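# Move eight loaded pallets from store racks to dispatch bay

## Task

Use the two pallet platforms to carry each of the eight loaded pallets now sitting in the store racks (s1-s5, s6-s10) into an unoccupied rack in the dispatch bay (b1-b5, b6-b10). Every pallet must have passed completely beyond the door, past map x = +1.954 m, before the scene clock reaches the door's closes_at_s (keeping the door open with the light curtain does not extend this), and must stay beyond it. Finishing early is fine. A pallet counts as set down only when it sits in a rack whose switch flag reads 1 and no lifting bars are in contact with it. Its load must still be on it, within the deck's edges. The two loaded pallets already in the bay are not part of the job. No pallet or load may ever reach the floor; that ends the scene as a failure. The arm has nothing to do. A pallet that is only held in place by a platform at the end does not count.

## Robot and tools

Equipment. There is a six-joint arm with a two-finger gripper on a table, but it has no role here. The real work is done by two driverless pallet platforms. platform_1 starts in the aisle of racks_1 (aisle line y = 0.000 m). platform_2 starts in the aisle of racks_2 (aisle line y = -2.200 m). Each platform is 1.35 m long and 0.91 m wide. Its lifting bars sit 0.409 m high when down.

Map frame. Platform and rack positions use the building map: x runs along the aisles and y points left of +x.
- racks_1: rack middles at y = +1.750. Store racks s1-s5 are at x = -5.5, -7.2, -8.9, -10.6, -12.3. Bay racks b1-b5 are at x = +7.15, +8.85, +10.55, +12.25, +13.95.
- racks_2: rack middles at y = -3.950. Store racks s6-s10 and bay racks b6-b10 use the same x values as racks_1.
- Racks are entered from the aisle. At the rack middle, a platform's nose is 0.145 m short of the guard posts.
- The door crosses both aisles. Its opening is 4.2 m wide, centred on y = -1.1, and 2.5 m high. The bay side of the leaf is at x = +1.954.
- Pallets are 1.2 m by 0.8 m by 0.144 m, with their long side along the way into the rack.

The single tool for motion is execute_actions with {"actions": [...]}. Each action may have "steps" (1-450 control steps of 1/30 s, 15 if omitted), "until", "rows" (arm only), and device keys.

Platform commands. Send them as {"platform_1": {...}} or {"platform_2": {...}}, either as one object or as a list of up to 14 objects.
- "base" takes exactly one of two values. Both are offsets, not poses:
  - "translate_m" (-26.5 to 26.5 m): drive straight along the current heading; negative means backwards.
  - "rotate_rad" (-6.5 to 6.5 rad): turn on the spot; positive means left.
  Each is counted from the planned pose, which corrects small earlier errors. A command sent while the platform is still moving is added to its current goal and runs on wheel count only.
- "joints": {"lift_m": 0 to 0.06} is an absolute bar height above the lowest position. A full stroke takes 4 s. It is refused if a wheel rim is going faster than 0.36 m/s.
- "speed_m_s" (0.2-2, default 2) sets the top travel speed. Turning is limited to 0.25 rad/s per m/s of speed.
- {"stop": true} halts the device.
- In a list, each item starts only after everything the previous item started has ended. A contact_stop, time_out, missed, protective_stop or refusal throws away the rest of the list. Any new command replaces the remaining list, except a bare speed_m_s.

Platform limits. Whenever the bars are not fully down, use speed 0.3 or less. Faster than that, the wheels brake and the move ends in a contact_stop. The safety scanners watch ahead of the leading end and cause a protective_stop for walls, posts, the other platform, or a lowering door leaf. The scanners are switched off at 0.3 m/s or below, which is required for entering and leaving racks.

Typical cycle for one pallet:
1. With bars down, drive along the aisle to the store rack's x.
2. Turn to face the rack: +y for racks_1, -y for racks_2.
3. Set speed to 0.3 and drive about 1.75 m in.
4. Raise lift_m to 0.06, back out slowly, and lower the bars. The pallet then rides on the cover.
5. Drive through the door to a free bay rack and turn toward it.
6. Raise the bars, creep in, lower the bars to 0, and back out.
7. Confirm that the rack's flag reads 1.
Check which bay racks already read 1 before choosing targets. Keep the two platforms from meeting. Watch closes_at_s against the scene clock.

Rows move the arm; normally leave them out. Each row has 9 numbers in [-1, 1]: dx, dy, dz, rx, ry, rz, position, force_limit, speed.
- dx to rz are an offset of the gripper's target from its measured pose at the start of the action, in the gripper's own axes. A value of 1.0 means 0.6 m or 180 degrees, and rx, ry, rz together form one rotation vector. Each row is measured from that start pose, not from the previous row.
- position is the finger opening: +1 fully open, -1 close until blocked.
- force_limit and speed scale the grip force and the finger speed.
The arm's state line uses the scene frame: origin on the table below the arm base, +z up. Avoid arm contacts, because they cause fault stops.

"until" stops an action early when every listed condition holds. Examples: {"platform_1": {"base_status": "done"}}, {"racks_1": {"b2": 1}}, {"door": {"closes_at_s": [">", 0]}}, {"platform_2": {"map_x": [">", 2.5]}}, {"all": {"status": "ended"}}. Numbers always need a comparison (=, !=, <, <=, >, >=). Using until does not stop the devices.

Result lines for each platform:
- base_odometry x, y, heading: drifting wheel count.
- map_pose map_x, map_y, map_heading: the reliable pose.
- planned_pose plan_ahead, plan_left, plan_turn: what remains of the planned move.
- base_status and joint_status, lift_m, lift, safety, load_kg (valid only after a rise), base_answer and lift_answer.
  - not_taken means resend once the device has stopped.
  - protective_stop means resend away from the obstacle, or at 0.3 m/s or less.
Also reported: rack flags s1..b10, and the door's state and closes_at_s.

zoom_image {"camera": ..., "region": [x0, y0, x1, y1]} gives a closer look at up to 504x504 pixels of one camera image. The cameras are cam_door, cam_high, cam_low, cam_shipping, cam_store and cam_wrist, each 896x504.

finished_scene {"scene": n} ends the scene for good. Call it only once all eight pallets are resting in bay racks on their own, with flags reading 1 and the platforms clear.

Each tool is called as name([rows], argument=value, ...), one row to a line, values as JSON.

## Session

execute_actions(actions=[])

Scene clock: 0.00 s.
end_effector_position=(+1.1732, +0.1835, +0.2826) position_measured=3 object_status=3 end_effector_quat_wxyz=(-0.401, +0.636, -0.646, +0.130) end_effector_velocity=(+0.000, +0.001, +0.001) end_effector_angular_velocity=(-0.000, -0.001, +0.001)
Joint positions: [0.036 0.74  1.158 0.689 0.523 2.717]
Joint velocities: [ 0.001 -0.    -0.001 -0.     0.    -0.   ]
Flange force (N, the push that the arm receives, along the gripper's own x y z axes): no reading
Hand target: +1.173, +0.183, +0.283; -0.401, +0.636, -0.646, +0.130
platform_1.base_odometry: x=+0.000 y=+0.000 heading=+0.000 (m, m, rad; from the platform's pose at the start)
platform_1.map_pose: map_x=-2.72 map_y=+0.04 map_heading=-0.0262 (m, m, rad; on the building's map)
platform_1.planned_pose: plan_ahead=+0.00 plan_left=+0.00 plan_turn=+0.0000 (m ahead, m left, rad left of the pose on the map)
platform_1.base_status: done
platform_1.joint_positions: lift_m=+0.000
platform_1.joint_status: done
platform_1: translate_m=0.000 translate_m_goal=0.000 rotate_rad=0.000 rotate_rad_goal=0.000 base_answer=taken lift_m_goal=0.000 lift_answer=taken lift=down safety=ok load_kg=-51 refusals=0 queue=idle queue_left=0
platform_2.base_odometry: x=+0.000 y=+0.000 heading=+0.000 (m, m, rad; from the platform's pose at the start)
platform_2.map_pose: map_x=-2.12 map_y=-2.25 map_heading=-0.0393 (m, m, rad; on the building's map)
platform_2.planned_pose: plan_ahead=+0.00 plan_left=+0.00 plan_turn=+0.0000 (m ahead, m left, rad left of the pose on the map)
platform_2.base_status: done
platform_2.joint_positions: lift_m=+0.000
platform_2.joint_status: done
platform_2: translate_m=0.000 translate_m_goal=0.000 rotate_rad=0.000 rotate_rad_goal=0.000 base_answer=taken lift_m_goal=0.000 lift_answer=taken lift=down safety=ok load_kg=-51 refusals=0 queue=idle queue_left=0
racks_1: s1=1 s2=1 s3=1 s4=0 s5=1 b1=0 b2=1 b3=0 b4=0 b5=0
racks_2: s6=1 s7=1 s8=0 s9=1 s10=1 b6=0 b7=0 b8=0 b9=0 b10=1
door: state=open closes_at_s=510
camera_calibration (this result's frames):
cam_wrist: T_world_to_cam=[[-0.74051, 0.279182, -0.611312, 0.992137], [-0.274962, 0.704147, 0.654654, 0.00666839], [0.613221, 0.652866, -0.444664, -0.530089], [0, 0, 0, 1]] pos_world=[1.06158, 0.0643941, 0.366428]

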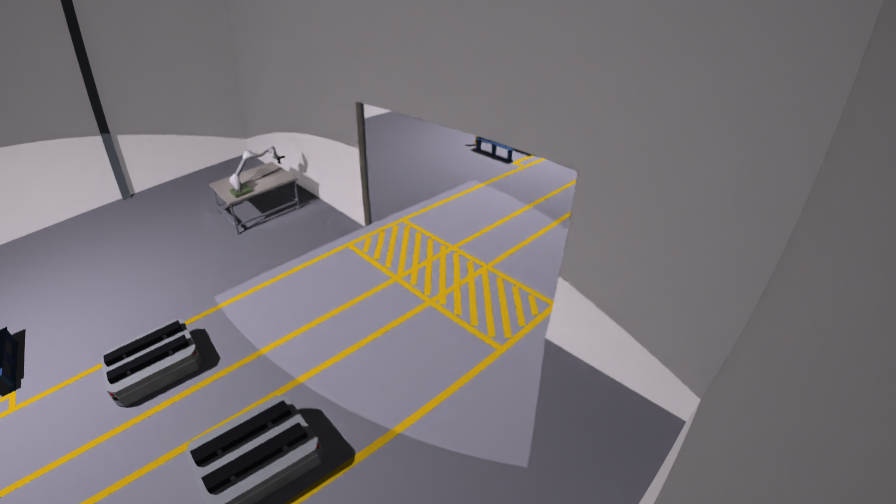

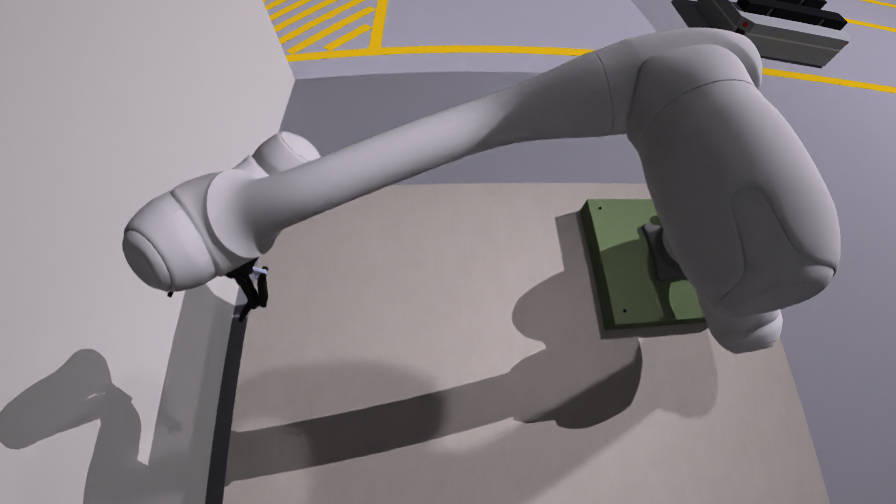

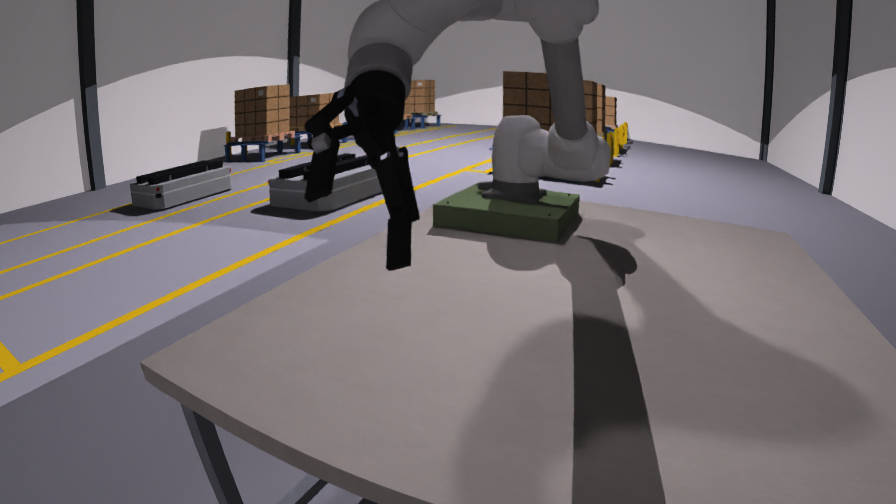

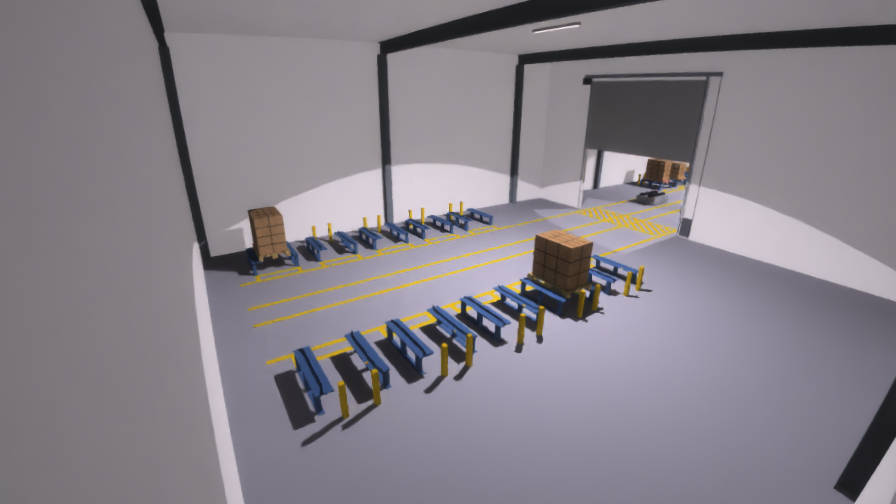

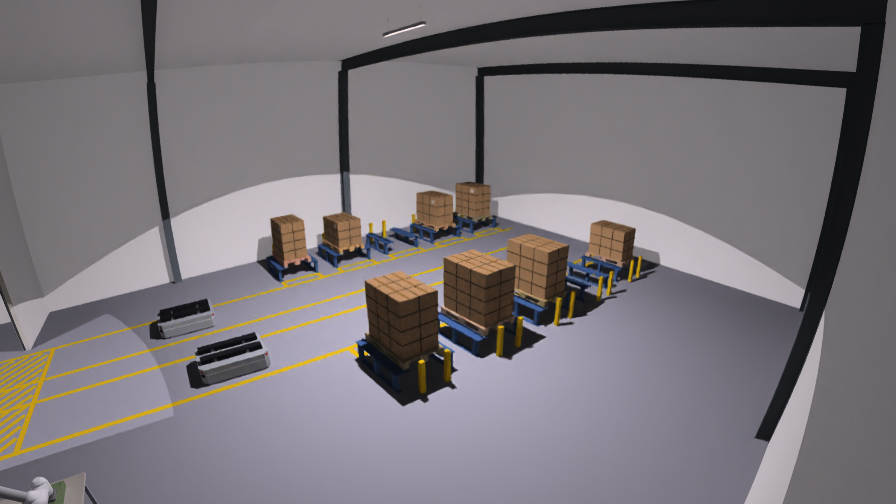

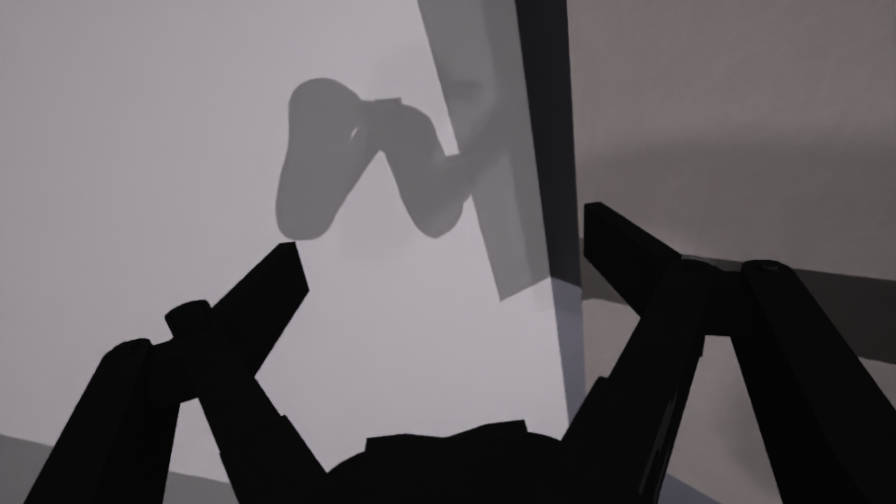

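execute_actions([
  {"platform_1":[{"base":{"rotate_rad":0.0262},"speed_m_s":2},{"base":{"translate_m":-2.78}},{"base":{"rotate_rad":1.5708}},{"base":{"translate_m":1.71},"speed_m_s":0.3},{"joints":{"lift_m":0.06}},{"base":{"translate_m":-1.75}},{"base":{"rotate_rad":-1.5708},"joints":{"lift_m":0},"speed_m_s":1.2},{"base":{"translate_m":12.65},"speed_m_s":2},{"base":{"rotate_rad":1.5708},"joints":{"lift_m":0.06},"speed_m_s":1.2},{"base":{"translate_m":1.75},"speed_m_s":0.3},{"joints":{"lift_m":0}},{"base":{"translate_m":-1.75}},{"base":{"rotate_rad":-1.5708},"speed_m_s":2},{"base":{"translate_m":-14.35}}],"platform_2":[{"base":{"rotate_rad":0.0393},"speed_m_s":2},{"base":{"translate_m":-3.38}},{"base":{"rotate_rad":-1.5708}},{"base":{"translate_m":1.70},"speed_m_s":0.3},{"joints":{"lift_m":0.06}},{"base":{"translate_m":-1.75}},{"base":{"rotate_rad":1.5708},"joints":{"lift_m":0},"speed_m_s":1.2},{"base":{"translate_m":12.65},"speed_m_s":2},{"base":{"rotate_rad":-1.5708},"joints":{"lift_m":0.06},"speed_m_s":1.2},{"base":{"translate_m":1.75},"speed_m_s":0.3},{"joints":{"lift_m":0}},{"base":{"translate_m":-1.75}},{"base":{"rotate_rad":1.5708},"speed_m_s":2},{"base":{"translate_m":-14.35}}],"steps":450},
  {"steps":450},
  {"steps":450},
  {"steps":450},
])

execute_actions([
  {"steps":450,"until":{"platform_1":{"queue":["!=","running"]}}},
  {"steps":450,"until":{"platform_1":{"queue":["!=","running"]}}},
  {"platform_1":[{"base":{"rotate_rad":1.5708},"speed_m_s":2},{"base":{"translate_m":1.75},"speed_m_s":0.3},{"joints":{"lift_m":0.06}},{"base":{"translate_m":-1.75}},{"base":{"rotate_rad":-1.5708},"joints":{"lift_m":0},"speed_m_s":1.2},{"base":{"translate_m":17.75},"speed_m_s":2},{"base":{"rotate_rad":1.5708},"joints":{"lift_m":0.06},"speed_m_s":1.2},{"base":{"translate_m":1.75},"speed_m_s":0.3},{"joints":{"lift_m":0}},{"base":{"translate_m":-1.75}},{"base":{"rotate_rad":-1.5708},"speed_m_s":2},{"base":{"translate_m":-19.45}}],"steps":450,"until":{"platform_2":{"queue":["!=","running"]}}},
  {"platform_2":[{"base":{"rotate_rad":-1.5708},"speed_m_s":2},{"base":{"translate_m":1.75},"speed_m_s":0.3},{"joints":{"lift_m":0.06}},{"base":{"translate_m":-1.75}},{"base":{"rotate_rad":1.5708},"joints":{"lift_m":0},"speed_m_s":1.2},{"base":{"translate_m":16.05},"speed_m_s":2},{"base":{"rotate_rad":-1.5708},"joints":{"lift_m":0.06},"speed_m_s":1.2},{"base":{"translate_m":1.75},"speed_m_s":0.3},{"joints":{"lift_m":0}},{"base":{"translate_m":-1.75}},{"base":{"rotate_rad":1.5708},"speed_m_s":2},{"base":{"translate_m":-19.45}}],"steps":450},
])

Scene clock: 73.10 s.
end_effector_position=(+1.1732, +0.1835, +0.2826) position_measured=3 object_status=3 end_effector_quat_wxyz=(-0.401, +0.636, -0.646, +0.130) end_effector_velocity=(+0.000, +0.001, +0.001) end_effector_angular_velocity=(+0.001, -0.000, -0.001)
Joint positions: [0.036 0.74  1.158 0.689 0.523 2.717]
Joint velocities: [ 0.001  0.    -0.001  0.    -0.     0.001]
Flange force (N, the push that the arm receives, along the gripper's own x y z axes): [2.1 -9.6 10.1]
Flange force at the end of the 1st action (N, along the gripper's axes at the end of the call): [0.3 -9.2 9.4]
Flange force at the end of the 2nd action (N, along the gripper's axes at the end of the call): [-1.5 -7.5 10.3]
Flange force at the end of the 3rd action (N, along the gripper's axes at the end of the call): [-1.1 -10.4 11.4]
Hand target: +1.173, +0.183, +0.283; -0.401, +0.636, -0.646, +0.130
platform_1.base_odometry: x=+9.866 y=+1.977 heading=+1.602 (m, m, rad; from the platform's pose at the start)
platform_1.map_pose: map_x=+7.15 map_y=+1.75 map_heading=+1.5708 (m, m, rad; on the building's map)
platform_1.planned_pose: plan_ahead=+0.00 plan_left=+0.00 plan_turn=+0.0000 (m ahead, m left, rad left of the pose on the map)
platform_1.base_status: done
platform_1.joint_positions: lift_m=+0.054
platform_1.joint_status: moving
platform_1: translate_m=11.650 translate_m_goal=11.650 rotate_rad=1.602 rotate_rad_goal=1.601 base_answer=taken lift_m_goal=0.000 lift_answer=taken lift=between safety=ok load_kg=250 refusals=0 queue=running queue_left=3
platform_2.base_odometry: x=+9.349 y=-1.366 heading=-1.542 (m, m, rad; from the platform's pose at the start)
platform_2.map_pose: map_x=+7.15 map_y=-3.95 map_heading=-1.5708 (m, m, rad; on the building's map)
platform_2.planned_pose: plan_ahead=+0.00 plan_left=+0.00 plan_turn=+0.0000 (m ahead, m left, rad left of the pose on the map)
platform_2.base_status: done
platform_2.joint_positions: lift_m=+0.055
platform_2.joint_status: moving
platform_2: translate_m=11.020 translate_m_goal=11.020 rotate_rad=-1.542 rotate_rad_goal=-1.540 base_answer=taken lift_m_goal=0.000 lift_answer=taken lift=between safety=ok load_kg=212 refusals=0 queue=running queue_left=3
racks_1: s1=0 s2=1 s3=1 s4=0 s5=1 b1=0 b2=1 b3=0 b4=0 b5=0
racks_2: s6=0 s7=1 s8=0 s9=1 s10=1 b6=0 b7=0 b8=0 b9=0 b10=1
door: state=open closes_at_s=510
camera_calibration (this result's frames):
cam_wrist: T_world_to_cam=[[-0.740511, 0.279182, -0.611311, 0.992138], [-0.274963, 0.704146, 0.654656, 0.00666709], [0.61322, 0.652868, -0.444663, -0.530089], [0, 0, 0, 1]] pos_world=[1.06158, 0.0643963, 0.366429]

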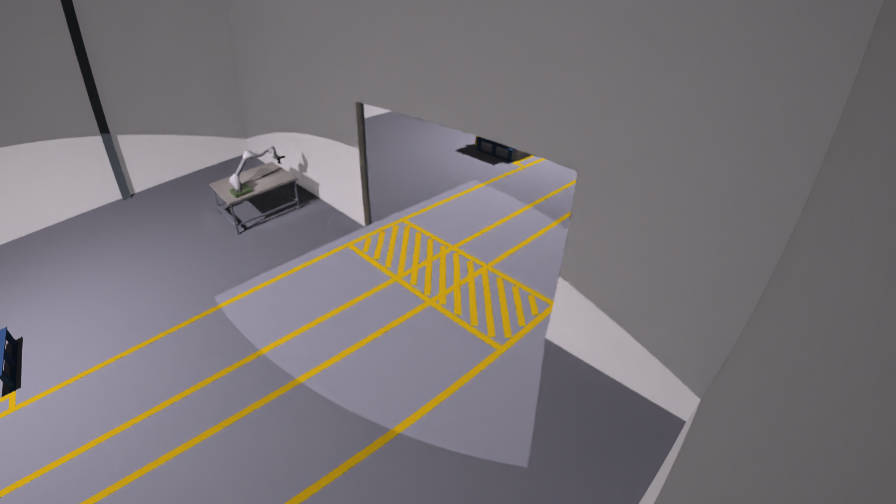

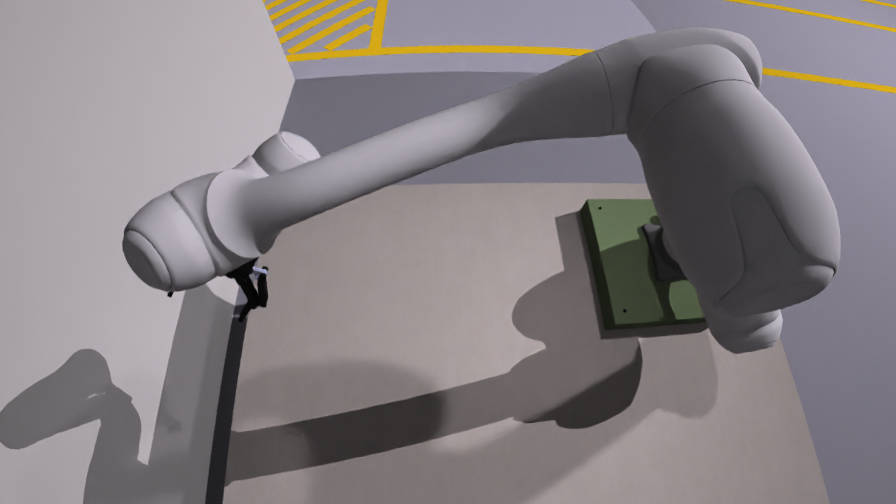

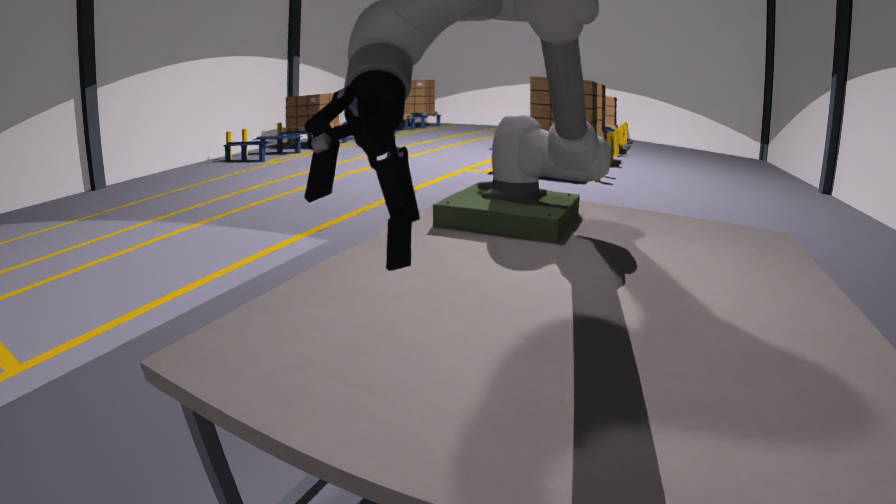

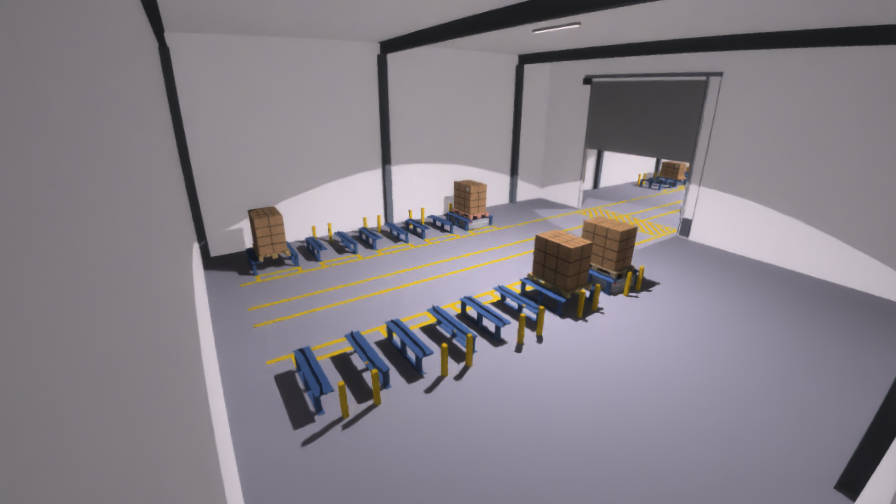

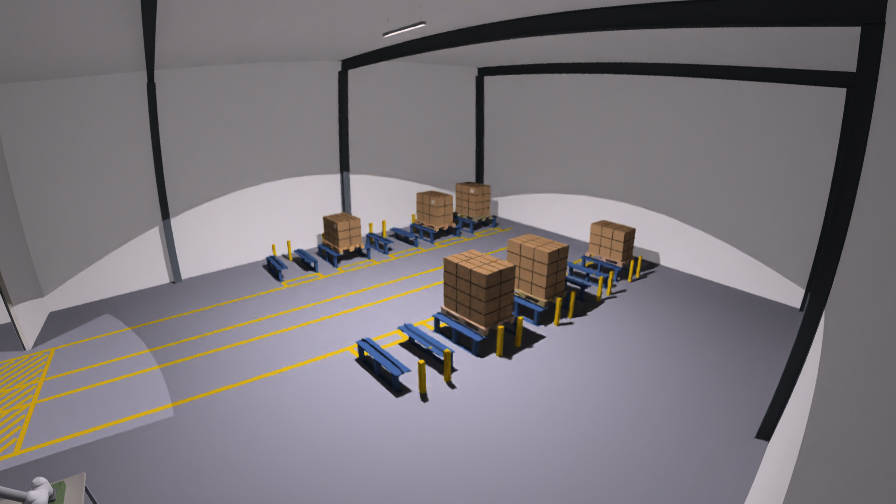

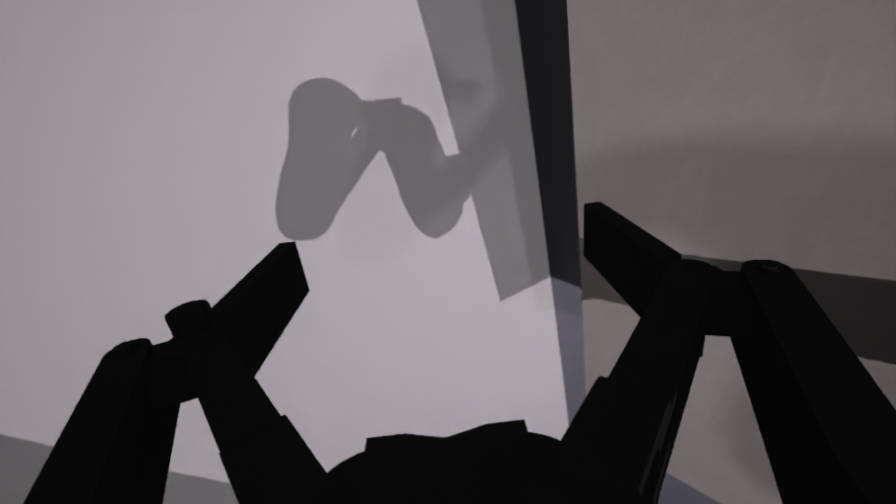

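Scene clock: 115.53 s.
end_effector_position=(+1.1732, +0.1835, +0.2826) position_measured=3 object_status=3 end_effector_quat_wxyz=(-0.401, +0.636, -0.646, +0.130) end_effector_velocity=(-0.000, -0.001, -0.001) end_effector_angular_velocity=(+0.002, +0.002, -0.002)
Joint positions: [0.036 0.74  1.158 0.689 0.523 2.717]
Joint velocities: [-0.     0.     0.002  0.001 -0.     0.002]
Flange force (N, the push that the arm receives, along the gripper's own x y z axes): [0.3 -8.6 8.9]
Flange force at the end of the 1st action (N, along the gripper's axes at the end of the call): [0.1 -8.7 12.6]
Flange force at the end of the 2nd action (N, along the gripper's axes at the end of the call): [2.3 -8.4 10.0]
Flange force at the end of the 3rd action (N, along the gripper's axes at the end of the call): [0.0 -8.0 8.7]
Hand target: +1.173, +0.183, +0.283; -0.401, +0.636, -0.646, +0.130
platform_1.base_odometry: x=-4.471 y=+1.309 heading=+1.599 (m, m, rad; from the platform's pose at the start)
platform_1.map_pose: map_x=-7.20 map_y=+1.48 map_heading=+1.5708 (m, m, rad; on the building's map)
platform_1.planned_pose: plan_ahead=-1.48 plan_left=+0.00 plan_turn=+0.0000 (m ahead, m left, rad left of the pose on the map)
platform_1.base_status: moving
platform_1.joint_positions: lift_m=+0.060
platform_1.joint_status: done
platform_1: translate_m=-2.963 translate_m_goal=-4.450 rotate_rad=1.599 rotate_rad_goal=1.601 base_answer=taken lift_m_goal=0.060 lift_answer=taken lift=up safety=ok load_kg=343 refusals=0 queue=running queue_left=8
platform_2.base_odometry: x=-5.001 y=-1.856 heading=-1.540 (m, m, rad; from the platform's pose at the start)
platform_2.map_pose: map_x=-7.20 map_y=-3.95 map_heading=-1.5708 (m, m, rad; on the building's map)
platform_2.planned_pose: plan_ahead=+0.00 plan_left=+0.00 plan_turn=+0.0000 (m ahead, m left, rad left of the pose on the map)
platform_2.base_status: done
platform_2.joint_positions: lift_m=+0.060
platform_2.joint_status: moving
platform_2: translate_m=-3.340 translate_m_goal=-3.340 rotate_rad=-1.540 rotate_rad_goal=-1.539 base_answer=taken lift_m_goal=0.060 lift_answer=taken lift=up safety=ok load_kg=262 refusals=0 queue=running queue_left=9
racks_1: s1=0 s2=0 s3=1 s4=0 s5=1 b1=1 b2=1 b3=0 b4=0 b5=0
racks_2: s6=0 s7=0 s8=0 s9=1 s10=1 b6=1 b7=0 b8=0 b9=0 b10=1
door: state=open closes_at_s=510
camera_calibration (this result's frames):
cam_wrist: T_world_to_cam=[[-0.740511, 0.279182, -0.611311, 0.992137], [-0.274963, 0.704146, 0.654656, 0.00666698], [0.61322, 0.652868, -0.444663, -0.530089], [0, 0, 0, 1]] pos_world=[1.06158, 0.0643963, 0.366429]

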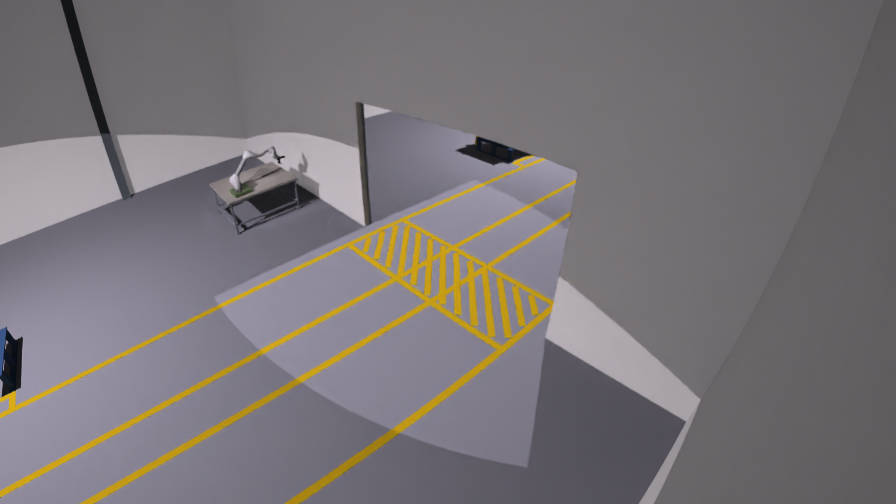

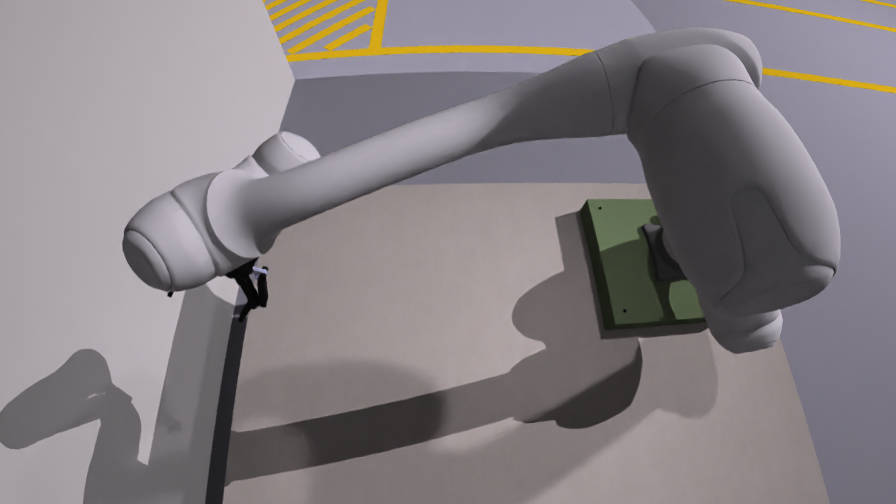

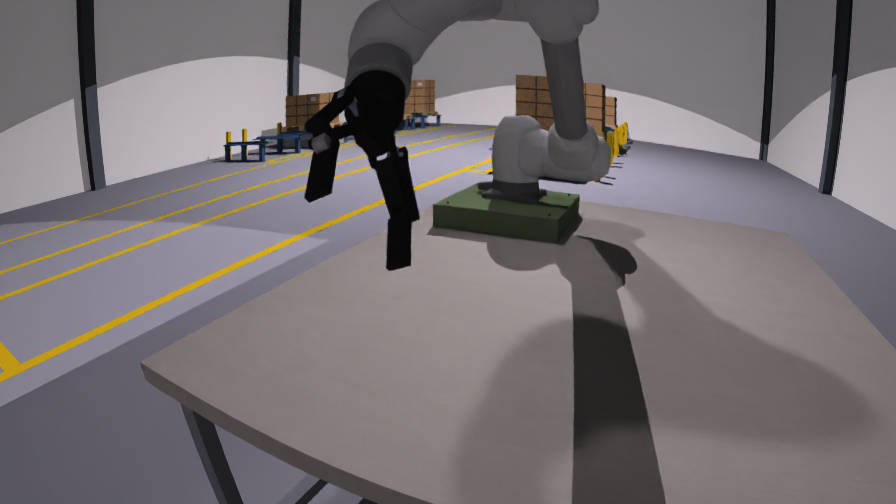

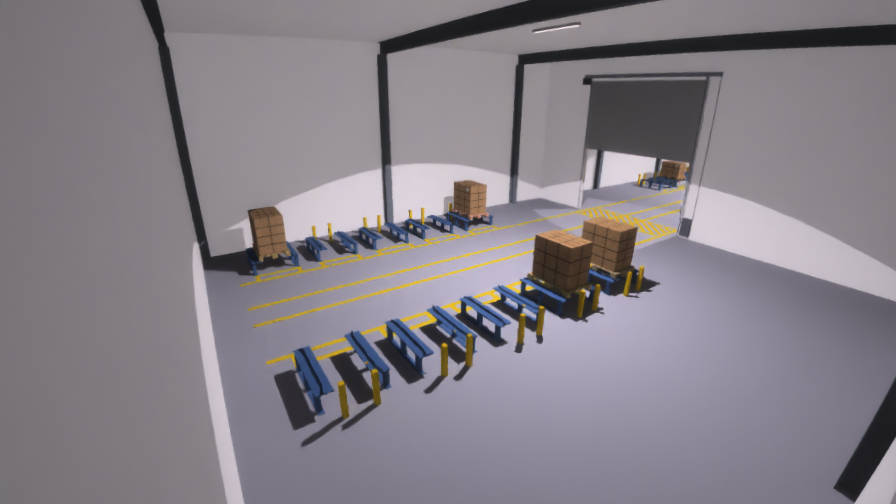

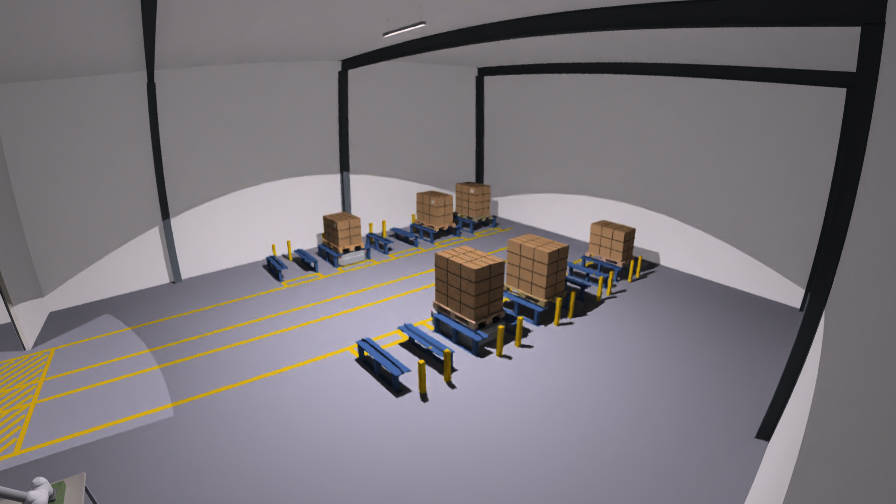

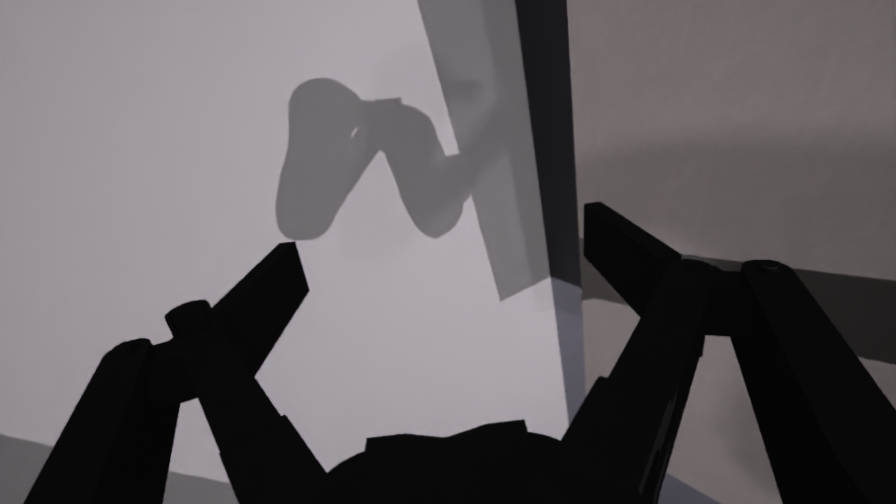

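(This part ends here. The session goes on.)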